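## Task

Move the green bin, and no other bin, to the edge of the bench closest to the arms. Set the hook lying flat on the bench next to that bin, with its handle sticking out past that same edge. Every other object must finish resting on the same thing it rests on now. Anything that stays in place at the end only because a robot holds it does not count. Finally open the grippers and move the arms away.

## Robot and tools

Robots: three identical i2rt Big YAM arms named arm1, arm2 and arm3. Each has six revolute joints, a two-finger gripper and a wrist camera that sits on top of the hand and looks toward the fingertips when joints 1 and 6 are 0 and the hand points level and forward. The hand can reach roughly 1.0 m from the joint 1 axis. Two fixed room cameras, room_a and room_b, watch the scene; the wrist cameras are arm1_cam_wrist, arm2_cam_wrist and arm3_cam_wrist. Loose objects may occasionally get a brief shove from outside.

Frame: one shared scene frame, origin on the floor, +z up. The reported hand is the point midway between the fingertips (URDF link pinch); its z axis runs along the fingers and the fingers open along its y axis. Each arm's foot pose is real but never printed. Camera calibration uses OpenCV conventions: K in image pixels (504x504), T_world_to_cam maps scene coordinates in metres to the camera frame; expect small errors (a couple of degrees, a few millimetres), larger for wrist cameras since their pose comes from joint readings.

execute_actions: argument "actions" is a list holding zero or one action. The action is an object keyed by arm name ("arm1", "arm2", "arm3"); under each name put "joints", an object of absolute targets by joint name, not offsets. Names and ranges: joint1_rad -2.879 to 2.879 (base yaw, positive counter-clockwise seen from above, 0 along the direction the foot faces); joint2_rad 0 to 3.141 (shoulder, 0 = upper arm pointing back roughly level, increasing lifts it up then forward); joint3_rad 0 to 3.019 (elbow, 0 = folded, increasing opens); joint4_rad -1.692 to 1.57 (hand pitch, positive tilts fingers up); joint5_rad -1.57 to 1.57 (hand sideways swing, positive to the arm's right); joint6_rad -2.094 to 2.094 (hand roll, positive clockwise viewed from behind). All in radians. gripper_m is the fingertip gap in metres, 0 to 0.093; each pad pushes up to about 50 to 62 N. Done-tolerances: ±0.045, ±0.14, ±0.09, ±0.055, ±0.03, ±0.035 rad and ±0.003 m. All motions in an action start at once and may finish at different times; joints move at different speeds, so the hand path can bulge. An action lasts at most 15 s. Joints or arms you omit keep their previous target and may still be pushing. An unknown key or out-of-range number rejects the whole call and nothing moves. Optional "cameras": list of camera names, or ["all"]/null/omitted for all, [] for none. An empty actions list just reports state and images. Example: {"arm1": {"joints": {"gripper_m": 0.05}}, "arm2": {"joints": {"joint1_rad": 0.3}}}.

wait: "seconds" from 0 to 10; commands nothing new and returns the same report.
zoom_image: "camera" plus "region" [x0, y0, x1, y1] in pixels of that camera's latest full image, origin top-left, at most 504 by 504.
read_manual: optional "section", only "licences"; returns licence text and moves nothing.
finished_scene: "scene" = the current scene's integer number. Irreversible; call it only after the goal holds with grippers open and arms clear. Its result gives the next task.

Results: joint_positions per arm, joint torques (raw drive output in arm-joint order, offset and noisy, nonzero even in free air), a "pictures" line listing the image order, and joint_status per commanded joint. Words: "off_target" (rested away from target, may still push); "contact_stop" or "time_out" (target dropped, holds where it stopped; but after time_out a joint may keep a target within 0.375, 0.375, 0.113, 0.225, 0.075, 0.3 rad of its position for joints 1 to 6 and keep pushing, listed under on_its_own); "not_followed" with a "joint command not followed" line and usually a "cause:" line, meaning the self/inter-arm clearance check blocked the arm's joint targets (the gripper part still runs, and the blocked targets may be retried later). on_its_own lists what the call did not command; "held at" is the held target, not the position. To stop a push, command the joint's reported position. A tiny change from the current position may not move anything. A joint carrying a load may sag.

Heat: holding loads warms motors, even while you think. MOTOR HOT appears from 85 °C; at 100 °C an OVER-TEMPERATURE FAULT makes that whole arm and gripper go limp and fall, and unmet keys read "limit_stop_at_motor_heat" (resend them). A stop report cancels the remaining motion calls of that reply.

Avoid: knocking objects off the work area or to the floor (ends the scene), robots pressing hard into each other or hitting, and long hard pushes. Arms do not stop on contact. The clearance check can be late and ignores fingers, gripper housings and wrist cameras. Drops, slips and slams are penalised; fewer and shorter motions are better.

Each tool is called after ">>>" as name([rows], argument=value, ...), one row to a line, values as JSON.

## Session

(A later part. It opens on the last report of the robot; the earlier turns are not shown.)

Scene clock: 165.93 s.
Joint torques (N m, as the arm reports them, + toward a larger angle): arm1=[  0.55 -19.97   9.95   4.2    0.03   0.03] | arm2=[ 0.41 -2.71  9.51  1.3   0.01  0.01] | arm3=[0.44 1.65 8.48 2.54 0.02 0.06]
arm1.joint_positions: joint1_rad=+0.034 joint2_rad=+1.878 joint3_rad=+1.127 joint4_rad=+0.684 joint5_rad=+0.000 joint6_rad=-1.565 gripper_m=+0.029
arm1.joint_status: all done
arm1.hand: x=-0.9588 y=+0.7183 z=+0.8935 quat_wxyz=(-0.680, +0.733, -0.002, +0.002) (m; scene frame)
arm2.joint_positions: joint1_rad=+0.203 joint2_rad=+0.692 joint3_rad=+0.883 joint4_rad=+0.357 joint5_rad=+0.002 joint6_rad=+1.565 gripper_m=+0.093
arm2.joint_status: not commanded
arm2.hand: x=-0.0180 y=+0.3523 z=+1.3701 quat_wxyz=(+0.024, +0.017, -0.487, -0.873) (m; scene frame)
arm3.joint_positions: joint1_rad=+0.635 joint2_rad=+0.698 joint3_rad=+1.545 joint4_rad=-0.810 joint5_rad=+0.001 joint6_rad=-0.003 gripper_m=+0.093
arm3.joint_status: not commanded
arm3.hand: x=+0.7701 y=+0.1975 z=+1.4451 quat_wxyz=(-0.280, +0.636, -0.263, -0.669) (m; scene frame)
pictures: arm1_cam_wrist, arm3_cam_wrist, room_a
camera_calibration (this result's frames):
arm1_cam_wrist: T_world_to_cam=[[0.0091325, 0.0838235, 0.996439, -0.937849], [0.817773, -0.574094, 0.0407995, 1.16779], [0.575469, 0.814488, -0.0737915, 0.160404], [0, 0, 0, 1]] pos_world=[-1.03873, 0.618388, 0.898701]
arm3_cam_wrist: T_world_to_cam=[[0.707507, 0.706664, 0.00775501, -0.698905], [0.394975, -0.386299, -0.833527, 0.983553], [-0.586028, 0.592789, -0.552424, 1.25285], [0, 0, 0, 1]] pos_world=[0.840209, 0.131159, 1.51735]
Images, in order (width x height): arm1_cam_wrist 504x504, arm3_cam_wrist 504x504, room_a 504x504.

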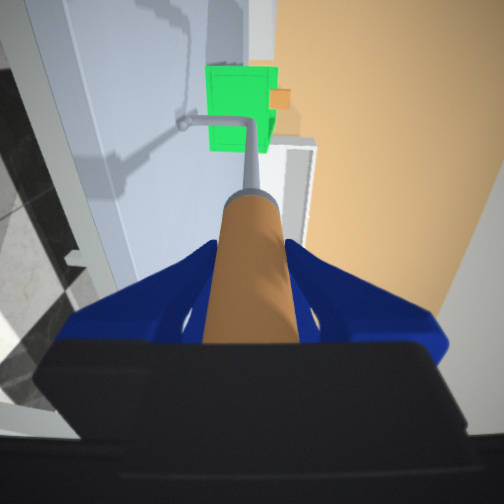

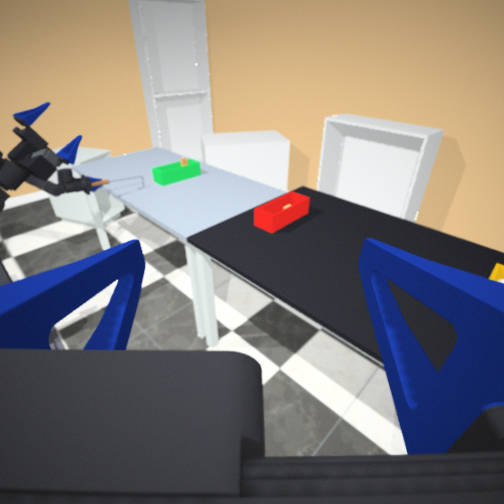

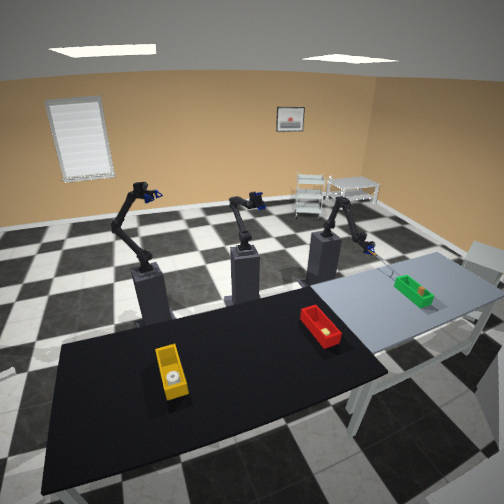

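>>> execute_actions([
  {"arm1":{"joints":{"joint4_rad":1.0}}},
], cameras=[])

>>> execute_actions([
  {"arm1":{"joints":{"joint2_rad":2.18,"joint3_rad":1.92,"joint4_rad":0.65}}},
], cameras=[])

>>> execute_actions([
  {"arm1":{"joints":{"joint4_rad":0.32}}},
], cameras=["arm1_cam_wrist","arm3_cam_wrist"])

>>> zoom_image(camera="arm3_cam_wrist", region=[60, 120, 240, 230])

Scene clock: 172.47 s.
Joint torques (N m, as the arm reports them, + toward a larger angle): arm1=[  0.61 -19.87  10.28   4.4    0.05   0.03] | arm2=[ 0.37 -2.6   9.52  1.31  0.   -0.01] | arm3=[1.01 1.52 8.45 2.69 0.   0.13]
arm1.joint_positions: joint1_rad=+0.034 joint2_rad=+1.878 joint3_rad=+1.122 joint4_rad=+0.948 joint5_rad=+0.000 joint6_rad=-1.565 gripper_m=+0.029
arm1.joint_status: all done
arm1.hand: x=-0.9592 y=+0.7134 z=+0.9555 quat_wxyz=(-0.769, +0.639, -0.001, +0.002) (m; scene frame)
arm2.joint_positions: joint1_rad=+0.203 joint2_rad=+0.692 joint3_rad=+0.883 joint4_rad=+0.357 joint5_rad=+0.002 joint6_rad=+1.565 gripper_m=+0.093
arm2.joint_status: not commanded
arm2.hand: x=-0.0180 y=+0.3523 z=+1.3701 quat_wxyz=(+0.024, +0.017, -0.487, -0.873) (m; scene frame)
arm3.joint_positions: joint1_rad=+0.635 joint2_rad=+0.698 joint3_rad=+1.545 joint4_rad=-0.810 joint5_rad=+0.001 joint6_rad=-0.003 gripper_m=+0.093
arm3.joint_status: not commanded
arm3.hand: x=+0.7701 y=+0.1975 z=+1.4451 quat_wxyz=(-0.280, +0.636, -0.263, -0.669) (m; scene frame)
pictures: none
No camera images: the call's "cameras" was empty. Leave "cameras" out to get every camera's image.

Scene clock: 174.43 s.
Joint torques (N m, as the arm reports them, + toward a larger angle): arm1=[  0.61 -25.    14.93   3.32   0.06   0.03] | arm2=[ 0.49 -2.7   9.51  1.35  0.01  0.  ] | arm3=[-0.16  1.23  8.55  2.53 -0.05  0.11]
arm1.joint_positions: joint1_rad=+0.034 joint2_rad=+2.225 joint3_rad=+1.852 joint4_rad=+0.620 joint5_rad=+0.000 joint6_rad=-1.565 gripper_m=+0.029
arm1.joint_status: all done
arm1.hand: x=-0.9586 y=+0.8937 z=+1.0092 quat_wxyz=(-0.787, +0.617, -0.001, +0.002) (m; scene frame)
arm2.joint_positions: joint1_rad=+0.203 joint2_rad=+0.692 joint3_rad=+0.883 joint4_rad=+0.357 joint5_rad=+0.002 joint6_rad=+1.565 gripper_m=+0.093
arm2.joint_status: not commanded
arm2.hand: x=-0.0180 y=+0.3523 z=+1.3701 quat_wxyz=(+0.024, +0.017, -0.487, -0.873) (m; scene frame)
arm3.joint_positions: joint1_rad=+0.635 joint2_rad=+0.698 joint3_rad=+1.545 joint4_rad=-0.810 joint5_rad=+0.001 joint6_rad=-0.003 gripper_m=+0.093
arm3.joint_status: not commanded
arm3.hand: x=+0.7701 y=+0.1975 z=+1.4451 quat_wxyz=(-0.280, +0.636, -0.263, -0.669) (m; scene frame)
pictures: none
No camera images: the call's "cameras" was empty. Leave "cameras" out to get every camera's image.

Scene clock: 175.43 s.
Joint torques (N m, as the arm reports them, + toward a larger angle): arm1=[  0.33 -23.66  14.1    1.3    0.04   0.04] | arm2=[ 0.22 -2.69  9.5   1.29  0.02  0.  ] | arm3=[ 0.77  1.42  8.53  2.57 -0.03  0.12]
arm1.joint_positions: joint1_rad=+0.034 joint2_rad=+2.204 joint3_rad=+1.865 joint4_rad=+0.336 joint5_rad=+0.000 joint6_rad=-1.565 gripper_m=+0.029
arm1.joint_status: all done
arm1.hand: x=-0.9583 y=+0.8998 z=+0.9661 quat_wxyz=(-0.703, +0.711, -0.002, +0.002) (m; scene frame)
arm2.joint_positions: joint1_rad=+0.203 joint2_rad=+0.692 joint3_rad=+0.883 joint4_rad=+0.357 joint5_rad=+0.002 joint6_rad=+1.565 gripper_m=+0.093
arm2.joint_status: not commanded
arm2.hand: x=-0.0180 y=+0.3523 z=+1.3701 quat_wxyz=(+0.024, +0.017, -0.487, -0.873) (m; scene frame)
arm3.joint_positions: joint1_rad=+0.635 joint2_rad=+0.698 joint3_rad=+1.545 joint4_rad=-0.810 joint5_rad=+0.001 joint6_rad=-0.003 gripper_m=+0.093
arm3.joint_status: not commanded
arm3.hand: x=+0.7701 y=+0.1975 z=+1.4451 quat_wxyz=(-0.280, +0.636, -0.263, -0.669) (m; scene frame)
pictures: arm1_cam_wrist, arm3_cam_wrist
camera_calibration (this result's frames):
arm1_cam_wrist: T_world_to_cam=[[0.00838748, 0.0198431, 0.999768, -0.971749], [0.81799, -0.575215, 0.0045542, 1.30486], [0.575171, 0.817762, -0.021056, -0.0366012], [0, 0, 0, 1]] pos_world=[-1.03816, 0.799786, 0.964811]
arm3_cam_wrist: T_world_to_cam=[[0.707507, 0.706664, 0.00775501, -0.698905], [0.394975, -0.386299, -0.833527, 0.983553], [-0.586028, 0.592789, -0.552424, 1.25285], [0, 0, 0, 1]] pos_world=[0.840209, 0.131159, 1.51735]
Images, in order (width x height): arm1_cam_wrist 504x504, arm3_cam_wrist 504x504.

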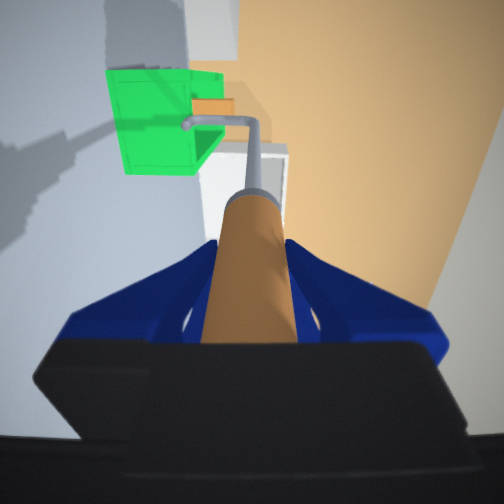

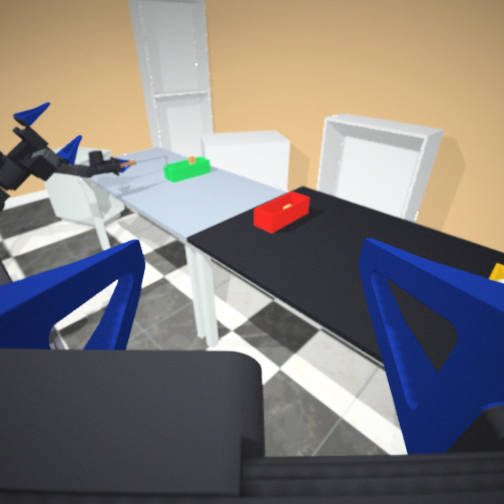

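Region (60, 120, 240, 230) of arm3_cam_wrist's 504x504 image, scaled by 2.800, with more detail than that image has.

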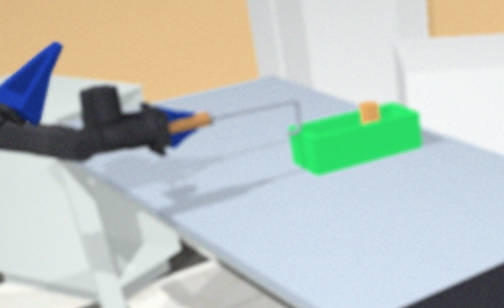

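>>> execute_actions([
  {"arm1":{"joints":{"joint3_rad":2.26}}},
], cameras=[])

>>> execute_actions([
  {"arm1":{"joints":{"joint2_rad":2.35}}},
], cameras=[])

>>> execute_actions([
  {"arm1":{"joints":{"joint4_rad":0.13}}},
], cameras=["arm1_cam_wrist","arm3_cam_wrist"])

>>> zoom_image(camera="arm3_cam_wrist", region=[60, 120, 240, 230])

Scene clock: 181.47 s.
Joint torques (N m, as the arm reports them, + toward a larger angle): arm1=[  0.59 -25.93  15.99   3.37   0.06   0.03] | arm2=[ 0.33 -2.57  9.49  1.35  0.01  0.  ] | arm3=[ 0.25  1.55  8.4   2.71 -0.02  0.14]
arm1.joint_positions: joint1_rad=+0.034 joint2_rad=+2.222 joint3_rad=+2.187 joint4_rad=+0.291 joint5_rad=+0.000 joint6_rad=-1.565 gripper_m=+0.029
arm1.joint_status: all done
arm1.hand: x=-0.9592 y=+0.9193 z=+1.1383 quat_wxyz=(-0.790, +0.614, -0.001, +0.002) (m; scene frame)
arm2.joint_positions: joint1_rad=+0.203 joint2_rad=+0.692 joint3_rad=+0.883 joint4_rad=+0.357 joint5_rad=+0.002 joint6_rad=+1.565 gripper_m=+0.093
arm2.joint_status: not commanded
arm2.hand: x=-0.0180 y=+0.3523 z=+1.3701 quat_wxyz=(+0.024, +0.017, -0.487, -0.873) (m; scene frame)
arm3.joint_positions: joint1_rad=+0.635 joint2_rad=+0.698 joint3_rad=+1.545 joint4_rad=-0.810 joint5_rad=+0.001 joint6_rad=-0.003 gripper_m=+0.093
arm3.joint_status: not commanded
arm3.hand: x=+0.7701 y=+0.1975 z=+1.4451 quat_wxyz=(-0.280, +0.636, -0.263, -0.669) (m; scene frame)
pictures: none
No camera images: the call's "cameras" was empty. Leave "cameras" out to get every camera's image.

Scene clock: 182.70 s.
Joint torques (N m, as the arm reports them, + toward a larger angle): arm1=[  0.61 -29.98  15.15   3.73   0.04   0.04] | arm2=[ 0.35 -2.93  9.5   1.31 -0.01 -0.01] | arm3=[0.11 1.23 8.26 2.6  0.   0.09]
arm1.joint_positions: joint1_rad=+0.034 joint2_rad=+2.428 joint3_rad=+2.195 joint4_rad=+0.285 joint5_rad=+0.000 joint6_rad=-1.565 gripper_m=+0.029
arm1.joint_status: all done
arm1.hand: x=-0.9578 y=+0.9628 z=+0.9492 quat_wxyz=(-0.722, +0.691, -0.002, +0.002) (m; scene frame)
arm2.joint_positions: joint1_rad=+0.203 joint2_rad=+0.692 joint3_rad=+0.883 joint4_rad=+0.357 joint5_rad=+0.002 joint6_rad=+1.565 gripper_m=+0.093
arm2.joint_status: not commanded
arm2.hand: x=-0.0180 y=+0.3523 z=+1.3701 quat_wxyz=(+0.024, +0.017, -0.487, -0.873) (m; scene frame)
arm3.joint_positions: joint1_rad=+0.635 joint2_rad=+0.698 joint3_rad=+1.545 joint4_rad=-0.810 joint5_rad=+0.001 joint6_rad=-0.003 gripper_m=+0.093
arm3.joint_status: not commanded
arm3.hand: x=+0.7701 y=+0.1975 z=+1.4451 quat_wxyz=(-0.280, +0.636, -0.263, -0.669) (m; scene frame)
pictures: none
No camera images: the call's "cameras" was empty. Leave "cameras" out to get every camera's image.

Scene clock: 183.57 s.
Joint torques (N m, as the arm reports them, + toward a larger angle): arm1=[  0.47 -29.06  15.17   2.29   0.03   0.04] | arm2=[ 0.33 -2.7   9.5   1.3   0.01 -0.01] | arm3=[0.6  1.09 8.4  2.59 0.03 0.11]
arm1.joint_positions: joint1_rad=+0.034 joint2_rad=+2.417 joint3_rad=+2.195 joint4_rad=+0.126 joint5_rad=+0.000 joint6_rad=-1.566 gripper_m=+0.029
arm1.joint_status: all done
arm1.hand: x=-0.9577 y=+0.9605 z=+0.9216 quat_wxyz=(-0.670, +0.743, -0.002, +0.002) (m; scene frame)
arm2.joint_positions: joint1_rad=+0.203 joint2_rad=+0.692 joint3_rad=+0.883 joint4_rad=+0.357 joint5_rad=+0.002 joint6_rad=+1.565 gripper_m=+0.093
arm2.joint_status: not commanded
arm2.hand: x=-0.0180 y=+0.3523 z=+1.3701 quat_wxyz=(+0.024, +0.017, -0.487, -0.873) (m; scene frame)
arm3.joint_positions: joint1_rad=+0.635 joint2_rad=+0.698 joint3_rad=+1.545 joint4_rad=-0.810 joint5_rad=+0.001 joint6_rad=-0.003 gripper_m=+0.093
arm3.joint_status: not commanded
arm3.hand: x=+0.7701 y=+0.1975 z=+1.4451 quat_wxyz=(-0.280, +0.636, -0.263, -0.669) (m; scene frame)
pictures: arm1_cam_wrist, arm3_cam_wrist
camera_calibration (this result's frames):
arm1_cam_wrist: T_world_to_cam=[[0.00853718, 0.111918, 0.993681, -1.01115], [0.817683, -0.572791, 0.0574881, 1.28805], [0.575606, 0.812025, -0.0964032, -0.0121028], [0, 0, 0, 1]] pos_world=[-1.03761, 0.860775, 0.929542]
arm3_cam_wrist: T_world_to_cam=[[0.707507, 0.706664, 0.00775501, -0.698905], [0.394975, -0.386299, -0.833527, 0.983553], [-0.586028, 0.592789, -0.552424, 1.25285], [0, 0, 0, 1]] pos_world=[0.840209, 0.131159, 1.51735]
Images, in order (width x height): arm1_cam_wrist 504x504, arm3_cam_wrist 504x504.

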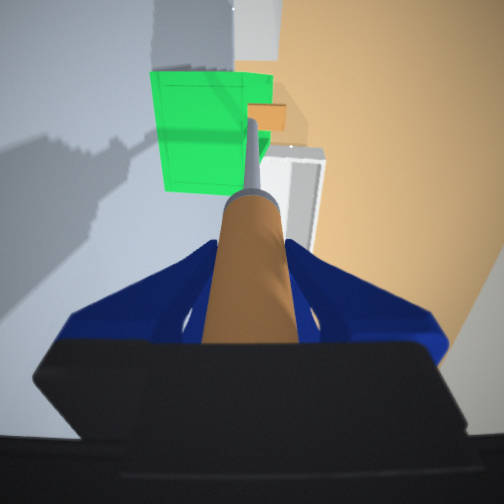

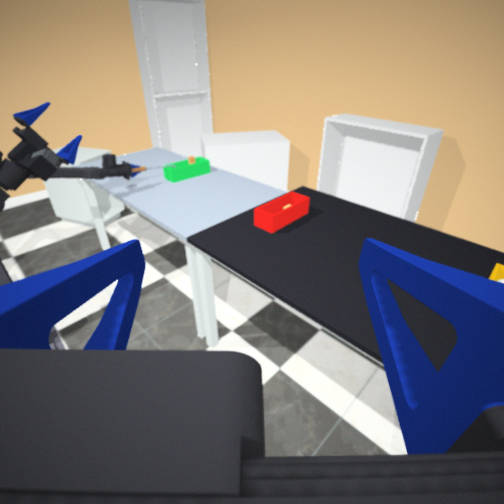

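Region (60, 120, 240, 230) of arm3_cam_wrist's 504x504 image, scaled by 2.800, with more detail than that image has.

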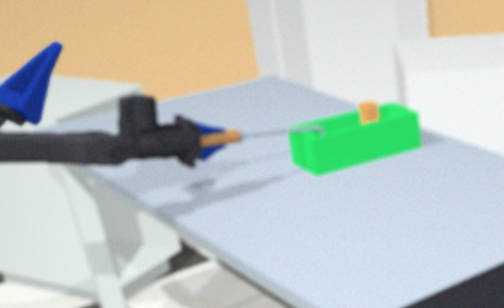

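>>> execute_actions([
  {"arm1":{"joints":{"joint2_rad":2.225,"joint3_rad":1.9,"joint4_rad":0.28}}},
], cameras=["arm1_cam_wrist"])

>>> execute_actions([
  {"arm1":{"joints":{"joint2_rad":2.10,"joint3_rad":1.67,"joint4_rad":0.38}}},
], cameras=["arm1_cam_wrist"])

Scene clock: 188.90 s.
Joint torques (N m, as the arm reports them, + toward a larger angle): arm1=[  0.58 -25.35   9.7    2.71   0.02   0.04] | arm2=[ 0.26 -2.7   9.56  1.27  0.02  0.01] | arm3=[ 0.35  1.32  8.45  2.59 -0.02  0.08]
arm1.joint_positions: joint1_rad=+0.034 joint2_rad=+2.266 joint3_rad=+1.900 joint4_rad=+0.266 joint5_rad=+0.000 joint6_rad=-1.566 gripper_m=+0.029
arm1.joint_status: all done
arm1.hand: x=-0.9579 y=+0.9105 z=+0.9154 quat_wxyz=(-0.668, +0.744, -0.002, +0.002) (m; scene frame)
arm2.joint_positions: joint1_rad=+0.203 joint2_rad=+0.692 joint3_rad=+0.883 joint4_rad=+0.357 joint5_rad=+0.002 joint6_rad=+1.565 gripper_m=+0.093
arm2.joint_status: not commanded
arm2.hand: x=-0.0180 y=+0.3523 z=+1.3701 quat_wxyz=(+0.024, +0.017, -0.487, -0.873) (m; scene frame)
arm3.joint_positions: joint1_rad=+0.635 joint2_rad=+0.698 joint3_rad=+1.545 joint4_rad=-0.810 joint5_rad=+0.001 joint6_rad=-0.003 gripper_m=+0.093
arm3.joint_status: not commanded
arm3.hand: x=+0.7701 y=+0.1975 z=+1.4451 quat_wxyz=(-0.280, +0.636, -0.263, -0.669) (m; scene frame)
pictures: arm1_cam_wrist
camera_calibration (this result's frames):
arm1_cam_wrist: T_world_to_cam=[[0.00856016, 0.115707, 0.993246, -1.00239], [0.817671, -0.572587, 0.0596559, 1.25779], [0.575623, 0.811638, -0.0995118, 0.0312228], [0, 0, 0, 1]] pos_world=[-1.03785, 0.810835, 0.923697]
Images, in order (width x height): arm1_cam_wrist 504x504.

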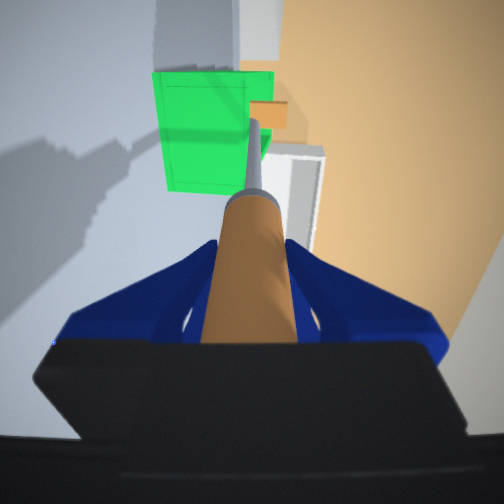

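Scene clock: 189.83 s.
Joint torques (N m, as the arm reports them, + toward a larger angle): arm1=[  0.58 -23.08   9.51   2.93   0.03   0.04] | arm2=[ 0.33 -2.71  9.44  1.32  0.    0.  ] | arm3=[ 0.72  1.03  8.38  2.67 -0.04  0.09]
arm1.joint_positions: joint1_rad=+0.034 joint2_rad=+2.134 joint3_rad=+1.667 joint4_rad=+0.362 joint5_rad=+0.000 joint6_rad=-1.566 gripper_m=+0.029
arm1.joint_status: all done
arm1.hand: x=-0.9582 y=+0.8599 z=+0.9156 quat_wxyz=(-0.666, +0.746, -0.002, +0.002) (m; scene frame)
arm2.joint_positions: joint1_rad=+0.203 joint2_rad=+0.692 joint3_rad=+0.883 joint4_rad=+0.357 joint5_rad=+0.002 joint6_rad=+1.565 gripper_m=+0.093
arm2.joint_status: not commanded
arm2.hand: x=-0.0180 y=+0.3523 z=+1.3701 quat_wxyz=(+0.024, +0.017, -0.487, -0.873) (m; scene frame)
arm3.joint_positions: joint1_rad=+0.635 joint2_rad=+0.698 joint3_rad=+1.545 joint4_rad=-0.810 joint5_rad=+0.001 joint6_rad=-0.003 gripper_m=+0.093
arm3.joint_status: not commanded
arm3.hand: x=+0.7701 y=+0.1975 z=+1.4451 quat_wxyz=(-0.280, +0.636, -0.263, -0.669) (m; scene frame)
pictures: arm1_cam_wrist
camera_calibration (this result's frames):
arm1_cam_wrist: T_world_to_cam=[[0.00859247, 0.12101, 0.992614, -1.00067], [0.817654, -0.572287, 0.0626896, 1.22595], [0.575646, 0.811076, -0.103861, 0.0769938], [0, 0, 0, 1]] pos_world=[-1.03812, 0.760236, 0.924424]
Images, in order (width x height): arm1_cam_wrist 504x504.

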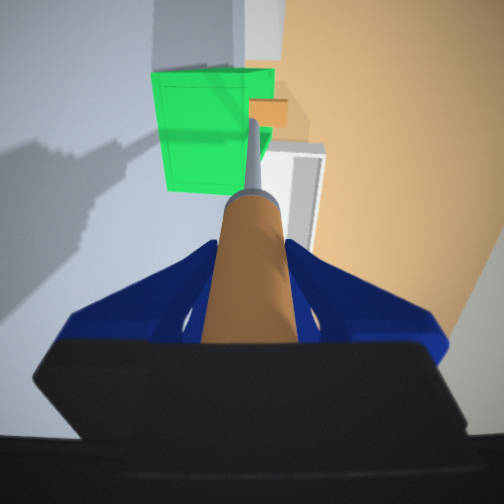

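Working.

>>> execute_actions([
  {"arm1":{"joints":{"joint2_rad":1.985,"joint3_rad":1.47,"joint4_rad":0.46}}},
], cameras=[])

>>> execute_actions([
  {"arm1":{"joints":{"joint2_rad":1.88,"joint3_rad":1.29,"joint4_rad":0.53}}},
], cameras=[])

>>> execute_actions([
  {"arm1":{"joints":{"joint2_rad":1.775,"joint3_rad":1.125,"joint4_rad":0.59}}},
], cameras=[])

>>> execute_actions([
  {"arm1":{"joints":{"joint2_rad":1.675,"joint3_rad":0.97,"joint4_rad":0.64}}},
], cameras=["arm1_cam_wrist","arm3_cam_wrist","room_b"])

>>> zoom_image(camera="arm3_cam_wrist", region=[30, 130, 210, 240])

>>> zoom_image(camera="room_b", region=[40, 150, 200, 270])

Scene clock: 194.23 s.
Joint torques (N m, as the arm reports them, + toward a larger angle): arm1=[  0.59 -21.08   9.26   3.08   0.02   0.04] | arm2=[ 0.4  -2.89  9.54  1.34  0.02  0.  ] | arm3=[ 0.73  0.95  8.37  2.56 -0.02  0.04]
arm1.joint_positions: joint1_rad=+0.034 joint2_rad=+2.016 joint3_rad=+1.466 joint4_rad=+0.439 joint5_rad=+0.000 joint6_rad=-1.566 gripper_m=+0.029
arm1.joint_status: all done
arm1.hand: x=-0.9584 y=+0.8088 z=+0.9152 quat_wxyz=(-0.664, +0.748, -0.002, +0.002) (m; scene frame)
arm2.joint_positions: joint1_rad=+0.203 joint2_rad=+0.692 joint3_rad=+0.883 joint4_rad=+0.357 joint5_rad=+0.002 joint6_rad=+1.565 gripper_m=+0.093
arm2.joint_status: not commanded
arm2.hand: x=-0.0180 y=+0.3523 z=+1.3701 quat_wxyz=(+0.024, +0.017, -0.487, -0.873) (m; scene frame)
arm3.joint_positions: joint1_rad=+0.635 joint2_rad=+0.698 joint3_rad=+1.545 joint4_rad=-0.810 joint5_rad=+0.001 joint6_rad=-0.003 gripper_m=+0.093
arm3.joint_status: not commanded
arm3.hand: x=+0.7701 y=+0.1975 z=+1.4451 quat_wxyz=(-0.280, +0.636, -0.263, -0.669) (m; scene frame)
pictures: none
No camera images: the call's "cameras" was empty. Leave "cameras" out to get every camera's image.

Scene clock: 195.07 s.
Joint torques (N m, as the arm reports them, + toward a larger angle): arm1=[  0.66 -18.98   8.95   3.11   0.02   0.04] | arm2=[ 0.26 -2.86  9.52  1.31  0.    0.  ] | arm3=[ 0.61  1.3   8.36  2.52 -0.02  0.13]
arm1.joint_positions: joint1_rad=+0.034 joint2_rad=+1.908 joint3_rad=+1.285 joint4_rad=+0.508 joint5_rad=+0.000 joint6_rad=-1.566 gripper_m=+0.029
arm1.joint_status: all done
arm1.hand: x=-0.9587 y=+0.7584 z=+0.9140 quat_wxyz=(-0.663, +0.749, -0.002, +0.002) (m; scene frame)
arm2.joint_positions: joint1_rad=+0.203 joint2_rad=+0.692 joint3_rad=+0.883 joint4_rad=+0.357 joint5_rad=+0.002 joint6_rad=+1.565 gripper_m=+0.093
arm2.joint_status: not commanded
arm2.hand: x=-0.0180 y=+0.3523 z=+1.3701 quat_wxyz=(+0.024, +0.017, -0.487, -0.873) (m; scene frame)
arm3.joint_positions: joint1_rad=+0.635 joint2_rad=+0.698 joint3_rad=+1.545 joint4_rad=-0.810 joint5_rad=+0.001 joint6_rad=-0.003 gripper_m=+0.093
arm3.joint_status: not commanded
arm3.hand: x=+0.7701 y=+0.1975 z=+1.4451 quat_wxyz=(-0.280, +0.636, -0.263, -0.669) (m; scene frame)
pictures: none
No camera images: the call's "cameras" was empty. Leave "cameras" out to get every camera's image.

Scene clock: 195.87 s.
Joint torques (N m, as the arm reports them, + toward a larger angle): arm1=[  0.6  -17.04   8.84   3.22   0.03   0.04] | arm2=[ 0.33 -2.66  9.44  1.3   0.    0.01] | arm3=[ 0.59  1.76  8.44  2.61 -0.03  0.1 ]
arm1.joint_positions: joint1_rad=+0.034 joint2_rad=+1.801 joint3_rad=+1.117 joint4_rad=+0.566 joint5_rad=+0.000 joint6_rad=-1.566 gripper_m=+0.029
arm1.joint_status: all done
arm1.hand: x=-0.9590 y=+0.7073 z=+0.9131 quat_wxyz=(-0.661, +0.750, -0.002, +0.002) (m; scene frame)
arm2.joint_positions: joint1_rad=+0.203 joint2_rad=+0.692 joint3_rad=+0.883 joint4_rad=+0.357 joint5_rad=+0.002 joint6_rad=+1.565 gripper_m=+0.093
arm2.joint_status: not commanded
arm2.hand: x=-0.0180 y=+0.3523 z=+1.3701 quat_wxyz=(+0.024, +0.017, -0.487, -0.873) (m; scene frame)
arm3.joint_positions: joint1_rad=+0.635 joint2_rad=+0.698 joint3_rad=+1.545 joint4_rad=-0.810 joint5_rad=+0.001 joint6_rad=-0.003 gripper_m=+0.093
arm3.joint_status: not commanded
arm3.hand: x=+0.7701 y=+0.1975 z=+1.4451 quat_wxyz=(-0.280, +0.636, -0.263, -0.669) (m; scene frame)
pictures: none
No camera images: the call's "cameras" was empty. Leave "cameras" out to get every camera's image.

Scene clock: 196.67 s.
Joint torques (N m, as the arm reports them, + toward a larger angle): arm1=[  0.63 -14.95   8.58   3.23   0.02   0.04] | arm2=[ 0.35 -2.82  9.53  1.32  0.   -0.02] | arm3=[ 0.19  1.42  8.45  2.54 -0.02  0.11]
arm1.joint_positions: joint1_rad=+0.034 joint2_rad=+1.698 joint3_rad=+0.961 joint4_rad=+0.616 joint5_rad=+0.000 joint6_rad=-1.566 gripper_m=+0.029
arm1.joint_status: all done
arm1.hand: x=-0.9592 y=+0.6570 z=+0.9114 quat_wxyz=(-0.660, +0.751, -0.002, +0.002) (m; scene frame)
arm2.joint_positions: joint1_rad=+0.203 joint2_rad=+0.692 joint3_rad=+0.883 joint4_rad=+0.357 joint5_rad=+0.002 joint6_rad=+1.565 gripper_m=+0.093
arm2.joint_status: not commanded
arm2.hand: x=-0.0180 y=+0.3523 z=+1.3701 quat_wxyz=(+0.024, +0.017, -0.487, -0.873) (m; scene frame)
arm3.joint_positions: joint1_rad=+0.635 joint2_rad=+0.698 joint3_rad=+1.545 joint4_rad=-0.810 joint5_rad=+0.001 joint6_rad=-0.003 gripper_m=+0.093
arm3.joint_status: not commanded
arm3.hand: x=+0.7701 y=+0.1975 z=+1.4451 quat_wxyz=(-0.280, +0.636, -0.263, -0.669) (m; scene frame)
pictures: arm1_cam_wrist, arm3_cam_wrist, room_b
camera_calibration (this result's frames):
arm1_cam_wrist: T_world_to_cam=[[0.00869265, 0.137274, 0.990495, -0.980643], [0.817603, -0.571264, 0.0719966, 1.10176], [0.575717, 0.809205, -0.117201, 0.255197], [0, 0, 0, 1]] pos_world=[-1.0392, 0.557503, 0.921908]
arm3_cam_wrist: T_world_to_cam=[[0.707507, 0.706664, 0.00775501, -0.698905], [0.394975, -0.386299, -0.833527, 0.983553], [-0.586028, 0.592789, -0.552424, 1.25285], [0, 0, 0, 1]] pos_world=[0.840209, 0.131159, 1.51735]
Images, in order (width x height): arm1_cam_wrist 504x504, arm3_cam_wrist 504x504, room_b 504x504.

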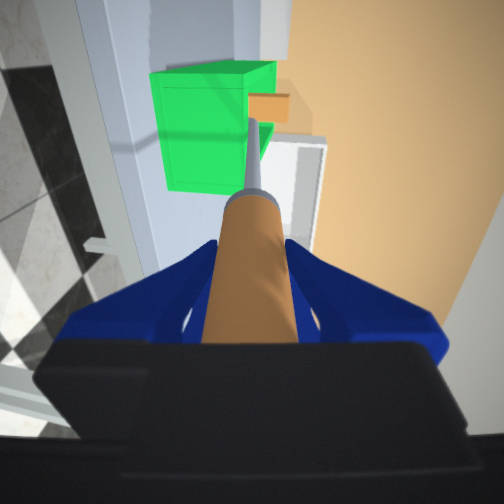

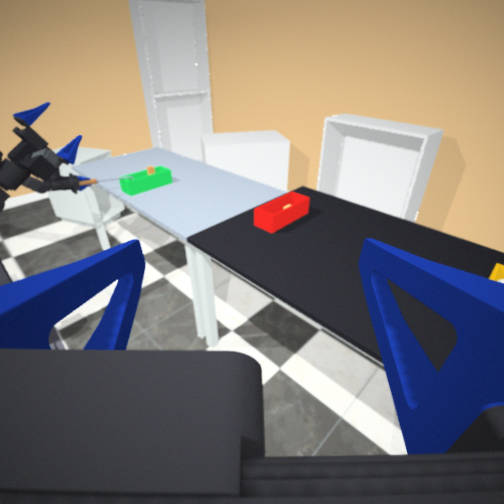

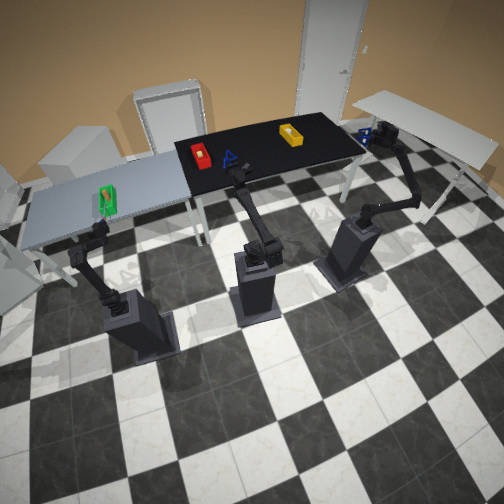

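Region (30, 130, 210, 240) of arm3_cam_wrist's 504x504 image, scaled by 2.800, with more detail than that image has.

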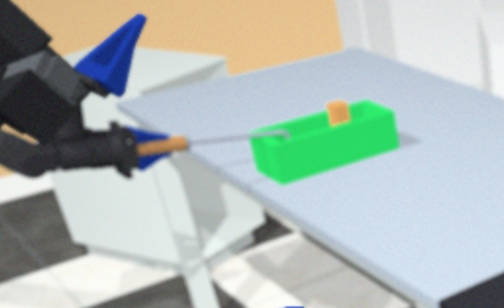

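Region (40, 150, 200, 270) of room_b's 504x504 image, scaled by 3.150, with more detail than that image has; it fills the top 378 rows of this view, and the rest is white.

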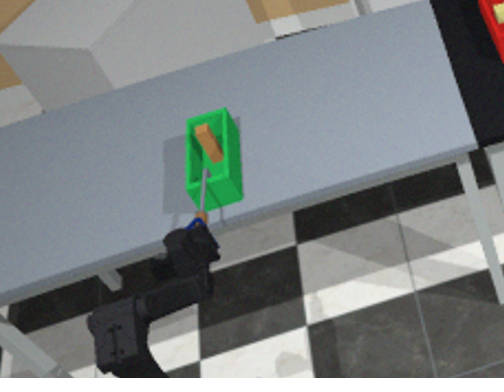

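>>> execute_actions([
  {"arm1":{"joints":{"joint2_rad":1.58,"joint3_rad":0.84,"joint4_rad":0.675}},"arm2":{"joints":{"joint1_rad":0.75,"joint4_rad":-0.5,"joint6_rad":0}}},
], cameras=["arm1_cam_wrist","arm2_cam_wrist"])

Scene clock: 203.27 s.
Joint torques (N m, as the arm reports them, + toward a larger angle): arm1=[  0.66 -13.24   8.55   3.23   0.02   0.04] | arm2=[ 0.88 -3.37  9.93  1.18  0.11 -0.06] | arm3=[ 0.61  1.67  8.47  2.59 -0.04  0.12]
arm1.joint_positions: joint1_rad=+0.034 joint2_rad=+1.603 joint3_rad=+0.829 joint4_rad=+0.650 joint5_rad=+0.000 joint6_rad=-1.566 gripper_m=+0.029
arm1.joint_status: all done
arm1.hand: x=-0.9595 y=+0.6117 z=+0.9105 quat_wxyz=(-0.660, +0.752, -0.002, +0.002) (m; scene frame)
arm2.joint_positions: joint1_rad=+0.748 joint2_rad=+0.692 joint3_rad=+0.883 joint4_rad=-0.488 joint5_rad=+0.000 joint6_rad=+0.010 gripper_m=+0.093
arm2.joint_status: all done
arm2.hand: x=-0.2148 y=+0.3105 z=+1.1694 quat_wxyz=(-0.275, +0.711, -0.374, -0.529) (m; scene frame)
arm3.joint_positions: joint1_rad=+0.635 joint2_rad=+0.698 joint3_rad=+1.545 joint4_rad=-0.810 joint5_rad=+0.001 joint6_rad=-0.003 gripper_m=+0.093
arm3.joint_status: not commanded
arm3.hand: x=+0.7701 y=+0.1975 z=+1.4451 quat_wxyz=(-0.280, +0.636, -0.263, -0.669) (m; scene frame)
pictures: arm1_cam_wrist, arm2_cam_wrist
camera_calibration (this result's frames):
arm1_cam_wrist: T_world_to_cam=[[0.00870439, 0.139162, 0.990231, -0.974389], [0.817597, -0.571135, 0.0730777, 1.07509], [0.575725, 0.808974, -0.11875, 0.293412], [0, 0, 0, 1]] pos_world=[-1.03943, 0.512257, 0.921148]
arm2_cam_wrist: T_world_to_cam=[[0.82251, 0.568463, -0.0180878, 0.0211296], [0.446453, -0.665024, -0.598684, 1.00413], [-0.352359, 0.484349, -0.800781, 0.829283], [0, 0, 0, 1]] pos_world=[-0.173471, 0.254096, 1.26561]
Images, in order (width x height): arm1_cam_wrist 504x504, arm2_cam_wrist 504x504.

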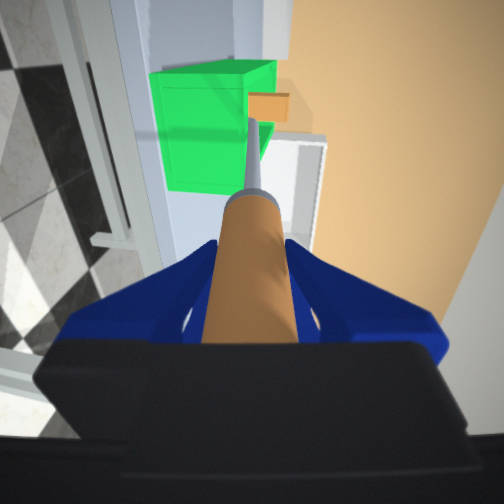

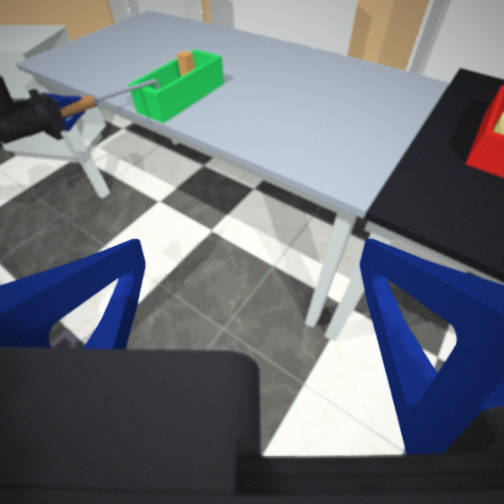

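>>> execute_actions([
  {"arm1":{"joints":{"joint4_rad":1.0}}},
], cameras=[])

>>> execute_actions([
  {"arm1":{"joints":{"joint1_rad":-0.27,"joint5_rad":-0.31,"joint6_rad":0,"joint3_rad":1.2,"joint2_rad":1.7}}},
], cameras=["arm2_cam_wrist"])

>>> execute_actions([
  {"arm1":{"joints":{"joint2_rad":2.1,"joint3_rad":1.56,"joint4_rad":0.66}}},
], cameras=["arm1_cam_wrist","arm2_cam_wrist"])

>>> zoom_image(camera="arm2_cam_wrist", region=[0, 30, 280, 200])

Scene clock: 214.90 s.
Joint torques (N m, as the arm reports them, + toward a larger angle): arm1=[  0.59 -13.18  10.32   4.49   0.05   0.04] | arm2=[ 0.75 -3.15  9.89  1.16  0.1  -0.07] | arm3=[ 0.62  1.64  8.43  2.64 -0.01  0.05]
arm1.joint_positions: joint1_rad=+0.034 joint2_rad=+1.603 joint3_rad=+0.805 joint4_rad=+0.948 joint5_rad=+0.000 joint6_rad=-1.566 gripper_m=+0.029
arm1.joint_status: all done
arm1.hand: x=-0.9599 y=+0.6048 z=+0.9703 quat_wxyz=(-0.755, +0.655, -0.001, +0.002) (m; scene frame)
arm2.joint_positions: joint1_rad=+0.748 joint2_rad=+0.692 joint3_rad=+0.883 joint4_rad=-0.488 joint5_rad=+0.000 joint6_rad=+0.010 gripper_m=+0.093
arm2.joint_status: not commanded
arm2.hand: x=-0.2148 y=+0.3105 z=+1.1694 quat_wxyz=(-0.275, +0.711, -0.374, -0.529) (m; scene frame)
arm3.joint_positions: joint1_rad=+0.635 joint2_rad=+0.698 joint3_rad=+1.545 joint4_rad=-0.810 joint5_rad=+0.001 joint6_rad=-0.003 gripper_m=+0.093
arm3.joint_status: not commanded
arm3.hand: x=+0.7701 y=+0.1975 z=+1.4451 quat_wxyz=(-0.280, +0.636, -0.263, -0.669) (m; scene frame)
pictures: none
No camera images: the call's "cameras" was empty. Leave "cameras" out to get every camera's image.

Scene clock: 217.07 s.
Joint torques (N m, as the arm reports them, + toward a larger angle): arm1=[  0.74 -17.8   13.09   3.64   0.2    0.13] | arm2=[ 0.6  -3.2   9.85  1.19  0.09 -0.07] | arm3=[0.2  1.29 8.41 2.65 0.   0.1 ]
arm1.joint_positions: joint1_rad=-0.268 joint2_rad=+1.744 joint3_rad=+1.141 joint4_rad=+0.959 joint5_rad=-0.313 joint6_rad=-0.010 gripper_m=+0.029
arm1.joint_status: all done
arm1.hand: x=-0.8051 y=+0.6686 z=+1.0593 quat_wxyz=(-0.604, +0.442, -0.377, -0.545) (m; scene frame)
arm2.joint_positions: joint1_rad=+0.748 joint2_rad=+0.692 joint3_rad=+0.883 joint4_rad=-0.488 joint5_rad=+0.000 joint6_rad=+0.010 gripper_m=+0.093
arm2.joint_status: not commanded
arm2.hand: x=-0.2148 y=+0.3105 z=+1.1694 quat_wxyz=(-0.275, +0.711, -0.374, -0.529) (m; scene frame)
arm3.joint_positions: joint1_rad=+0.635 joint2_rad=+0.698 joint3_rad=+1.545 joint4_rad=-0.810 joint5_rad=+0.001 joint6_rad=-0.003 gripper_m=+0.093
arm3.joint_status: not commanded
arm3.hand: x=+0.7701 y=+0.1975 z=+1.4451 quat_wxyz=(-0.280, +0.636, -0.263, -0.669) (m; scene frame)
pictures: arm2_cam_wrist
camera_calibration (this result's frames):
arm2_cam_wrist: T_world_to_cam=[[0.822453, 0.568557, -0.0177227, 0.020661], [0.446706, -0.66485, -0.598689, 1.00413], [-0.352172, 0.484476, -0.800786, 0.829289], [0, 0, 0, 1]] pos_world=[-0.173494, 0.254081, 1.26561]
Images, in order (width x height): arm2_cam_wrist 504x504.

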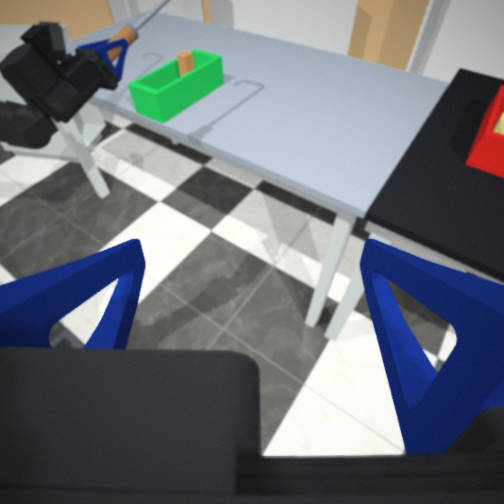

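Scene clock: 218.43 s.
Joint torques (N m, as the arm reports them, + toward a larger angle): arm1=[  0.89 -24.84  14.42   3.77   0.06   0.09] | arm2=[ 0.51 -3.16  9.87  1.21  0.12 -0.07] | arm3=[ 0.58  1.65  8.49  2.7  -0.04  0.1 ]
arm1.joint_positions: joint1_rad=-0.268 joint2_rad=+2.172 joint3_rad=+1.479 joint4_rad=+0.625 joint5_rad=-0.312 joint6_rad=-0.009 gripper_m=+0.029
arm1.joint_status: all done
arm1.hand: x=-0.7638 y=+0.7925 z=+0.8449 quat_wxyz=(-0.479, +0.517, -0.518, -0.484) (m; scene frame)
arm2.joint_positions: joint1_rad=+0.748 joint2_rad=+0.692 joint3_rad=+0.883 joint4_rad=-0.488 joint5_rad=+0.000 joint6_rad=+0.010 gripper_m=+0.093
arm2.joint_status: not commanded
arm2.hand: x=-0.2148 y=+0.3105 z=+1.1694 quat_wxyz=(-0.275, +0.711, -0.374, -0.529) (m; scene frame)
arm3.joint_positions: joint1_rad=+0.635 joint2_rad=+0.698 joint3_rad=+1.545 joint4_rad=-0.810 joint5_rad=+0.001 joint6_rad=-0.003 gripper_m=+0.093
arm3.joint_status: not commanded
arm3.hand: x=+0.7701 y=+0.1975 z=+1.4451 quat_wxyz=(-0.280, +0.636, -0.263, -0.669) (m; scene frame)
pictures: arm1_cam_wrist, arm2_cam_wrist
camera_calibration (this result's frames):
arm1_cam_wrist: T_world_to_cam=[[0.999792, 0.0130445, -0.0156659, 0.770482], [-0.00400069, -0.627978, -0.778221, 1.15999], [-0.0199894, 0.778121, -0.627796, 0.0262337], [0, 0, 0, 1]] pos_world=[-0.765156, 0.697985, 0.931268]
arm2_cam_wrist: T_world_to_cam=[[0.822453, 0.568557, -0.0177227, 0.020661], [0.446706, -0.66485, -0.598689, 1.00413], [-0.352172, 0.484476, -0.800786, 0.829289], [0, 0, 0, 1]] pos_world=[-0.173494, 0.254081, 1.26561]
Images, in order (width x height): arm1_cam_wrist 504x504, arm2_cam_wrist 504x504.

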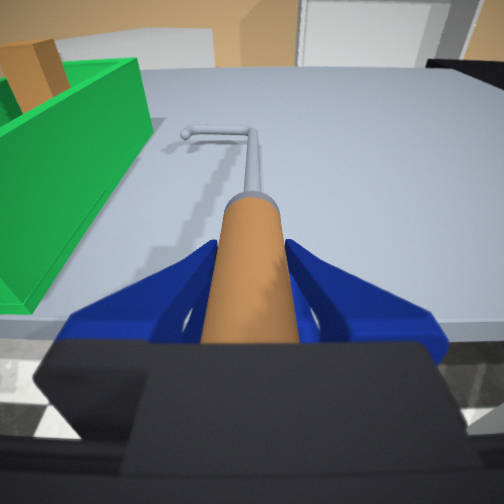

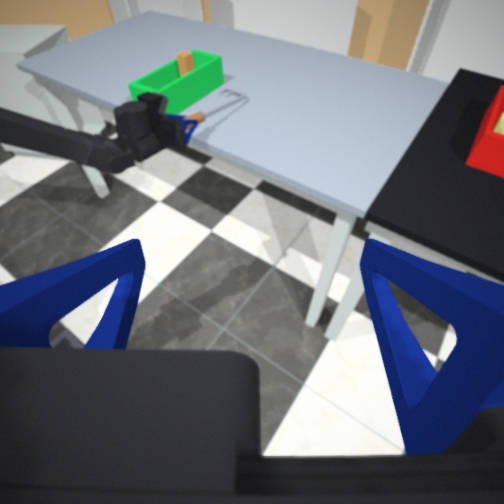

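Region (0, 30, 280, 200) of arm2_cam_wrist's 504x504 image, scaled by 1.800, with more detail than that image has; it fills the top 306 rows of this view, and the rest is white.

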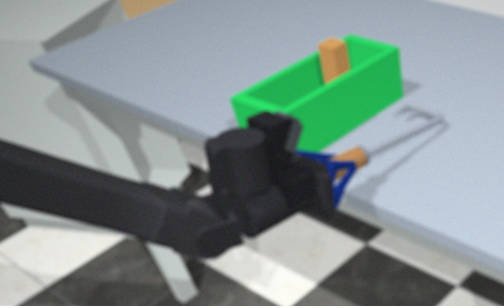

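>>> execute_actions([
  {"arm1":{"joints":{"joint3_rad":1.445,"joint4_rad":0.72}}},
], cameras=["arm1_cam_wrist"])

>>> execute_actions([
  {"arm1":{"joints":{"gripper_m":0.07}}},
], cameras=["arm1_cam_wrist"])

Scene clock: 222.30 s.
Joint torques (N m, as the arm reports them, + toward a larger angle): arm1=[  0.72 -23.85  10.25   4.23   0.06   0.08] | arm2=[ 0.89 -3.37  9.93  1.21  0.1  -0.09] | arm3=[0.16 1.31 8.33 2.52 0.   0.11]
arm1.joint_positions: joint1_rad=-0.268 joint2_rad=+2.161 joint3_rad=+1.413 joint4_rad=+0.675 joint5_rad=-0.311 joint6_rad=-0.008 gripper_m=+0.029
arm1.joint_status: all done
arm1.hand: x=-0.7688 y=+0.7762 z=+0.8309 quat_wxyz=(-0.477, +0.518, -0.520, -0.483) (m; scene frame)
arm2.joint_positions: joint1_rad=+0.748 joint2_rad=+0.692 joint3_rad=+0.883 joint4_rad=-0.488 joint5_rad=+0.000 joint6_rad=+0.010 gripper_m=+0.093
arm2.joint_status: not commanded
arm2.hand: x=-0.2148 y=+0.3105 z=+1.1694 quat_wxyz=(-0.275, +0.711, -0.374, -0.529) (m; scene frame)
arm3.joint_positions: joint1_rad=+0.635 joint2_rad=+0.698 joint3_rad=+1.545 joint4_rad=-0.810 joint5_rad=+0.001 joint6_rad=-0.003 gripper_m=+0.093
arm3.joint_status: not commanded
arm3.hand: x=+0.7701 y=+0.1975 z=+1.4451 quat_wxyz=(-0.280, +0.636, -0.263, -0.669) (m; scene frame)
pictures: arm1_cam_wrist
camera_calibration (this result's frames):
arm1_cam_wrist: T_world_to_cam=[[0.999763, 0.0124989, -0.0178171, 0.777644], [-0.00590354, -0.632217, -0.774769, 1.13775], [-0.0209481, 0.77469, -0.631994, 0.03539], [0, 0, 0, 1]] pos_world=[-0.770001, 0.682172, 0.917718]
Images, in order (width x height): arm1_cam_wrist 504x504.

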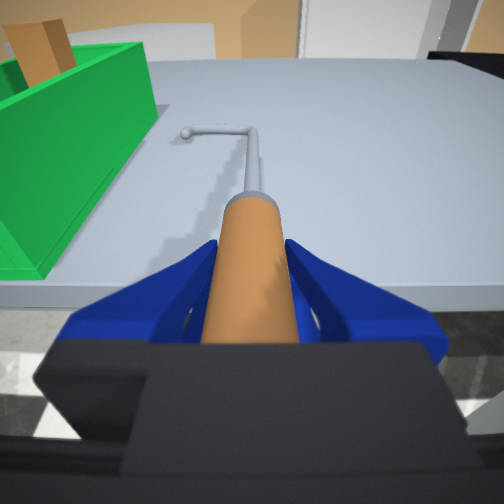

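Scene clock: 223.17 s.
Joint torques (N m, as the arm reports them, + toward a larger angle): arm1=[  0.65 -20.32  10.48   2.81   0.07   0.07] | arm2=[ 0.77 -3.45  9.88  1.23  0.11 -0.08] | arm3=[ 0.39  1.79  8.47  2.63 -0.02  0.12]
arm1.joint_positions: joint1_rad=-0.268 joint2_rad=+2.119 joint3_rad=+1.413 joint4_rad=+0.704 joint5_rad=-0.311 joint6_rad=-0.007 gripper_m=+0.070
arm1.joint_status: all done
arm1.hand: x=-0.7692 y=+0.7760 z=+0.8710 quat_wxyz=(-0.500, +0.506, -0.498, -0.496) (m; scene frame)
arm2.joint_positions: joint1_rad=+0.748 joint2_rad=+0.692 joint3_rad=+0.883 joint4_rad=-0.488 joint5_rad=+0.000 joint6_rad=+0.010 gripper_m=+0.093
arm2.joint_status: not commanded
arm2.hand: x=-0.2148 y=+0.3105 z=+1.1694 quat_wxyz=(-0.275, +0.711, -0.374, -0.529) (m; scene frame)
arm3.joint_positions: joint1_rad=+0.635 joint2_rad=+0.698 joint3_rad=+1.545 joint4_rad=-0.810 joint5_rad=+0.001 joint6_rad=-0.003 gripper_m=+0.093
arm3.joint_status: not commanded
arm3.hand: x=+0.7701 y=+0.1975 z=+1.4451 quat_wxyz=(-0.280, +0.636, -0.263, -0.669) (m; scene frame)
pictures: arm1_cam_wrist
camera_calibration (this result's frames):
arm1_cam_wrist: T_world_to_cam=[[0.999903, 0.0135058, 0.00349371, 0.75954], [0.0106595, -0.578118, -0.815884, 1.17523], [-0.00899942, 0.815841, -0.578206, -0.00867909], [0, 0, 0, 1]] pos_world=[-0.772071, 0.676242, 0.951176]
Images, in order (width x height): arm1_cam_wrist 504x504.

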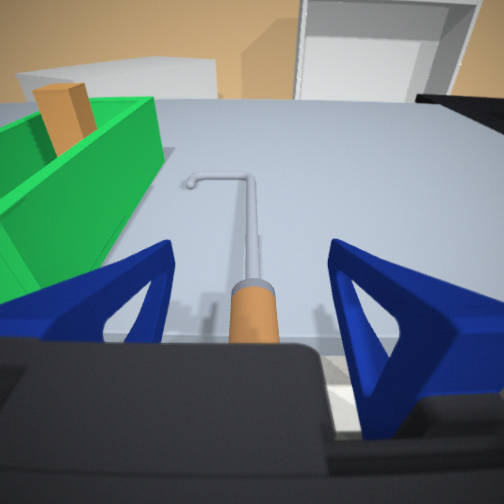

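Stable; the hand sprang clear above it. Retreat.

>>> execute_actions([
  {"arm1":{"joints":{"joint2_rad":1.2,"joint4_rad":-0.5}}},
], cameras=["arm1_cam_wrist","arm2_cam_wrist"])

Scene clock: 227.37 s.
Joint torques (N m, as the arm reports them, + toward a larger angle): arm1=[ 0.78 -8.18 11.07  1.67  0.02  0.05] | arm2=[ 0.61 -3.21  9.88  1.17  0.11 -0.06] | arm3=[ 0.82  1.04  8.62  2.59 -0.05  0.09]
arm1.joint_positions: joint1_rad=-0.268 joint2_rad=+1.201 joint3_rad=+1.434 joint4_rad=-0.493 joint5_rad=-0.311 joint6_rad=-0.006 gripper_m=+0.070
arm1.joint_status: all done
arm1.hand: x=-0.8488 y=+0.5346 z=+1.2374 quat_wxyz=(-0.415, +0.543, -0.575, -0.450) (m; scene frame)
arm2.joint_positions: joint1_rad=+0.748 joint2_rad=+0.692 joint3_rad=+0.883 joint4_rad=-0.488 joint5_rad=+0.000 joint6_rad=+0.010 gripper_m=+0.093
arm2.joint_status: not commanded
arm2.hand: x=-0.2148 y=+0.3105 z=+1.1694 quat_wxyz=(-0.275, +0.711, -0.374, -0.529) (m; scene frame)
arm3.joint_positions: joint1_rad=+0.635 joint2_rad=+0.698 joint3_rad=+1.545 joint4_rad=-0.810 joint5_rad=+0.001 joint6_rad=-0.003 gripper_m=+0.093
arm3.joint_status: not commanded
arm3.hand: x=+0.7701 y=+0.1975 z=+1.4451 quat_wxyz=(-0.280, +0.636, -0.263, -0.669) (m; scene frame)
pictures: arm1_cam_wrist, arm2_cam_wrist
camera_calibration (this result's frames):
arm1_cam_wrist: T_world_to_cam=[[0.996992, 0.0021966, -0.0774786, 0.944904], [-0.0487708, -0.759135, -0.649103, 1.17542], [-0.0602425, 0.650929, -0.756744, 0.664989], [0, 0, 0, 1]] pos_world=[-0.844675, 0.457365, 1.3394]
arm2_cam_wrist: T_world_to_cam=[[0.822453, 0.568557, -0.0177227, 0.020661], [0.446706, -0.66485, -0.598689, 1.00413], [-0.352172, 0.484476, -0.800786, 0.829289], [0, 0, 0, 1]] pos_world=[-0.173494, 0.254081, 1.26561]
Images, in order (width x height): arm1_cam_wrist 504x504, arm2_cam_wrist 504x504.

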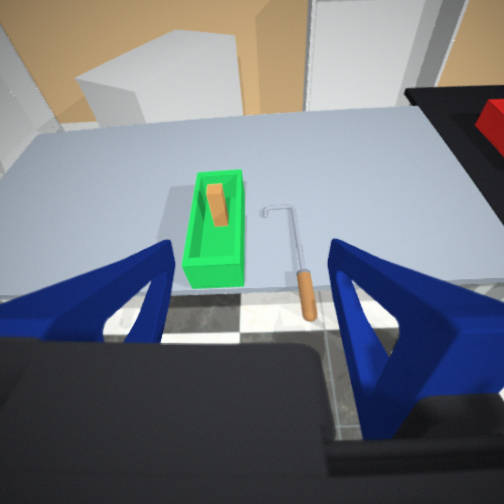

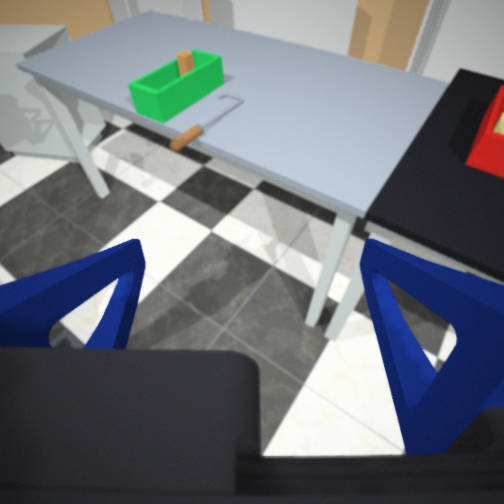

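>>> finished_scene(scene=1)

The scene is finished: the task was done.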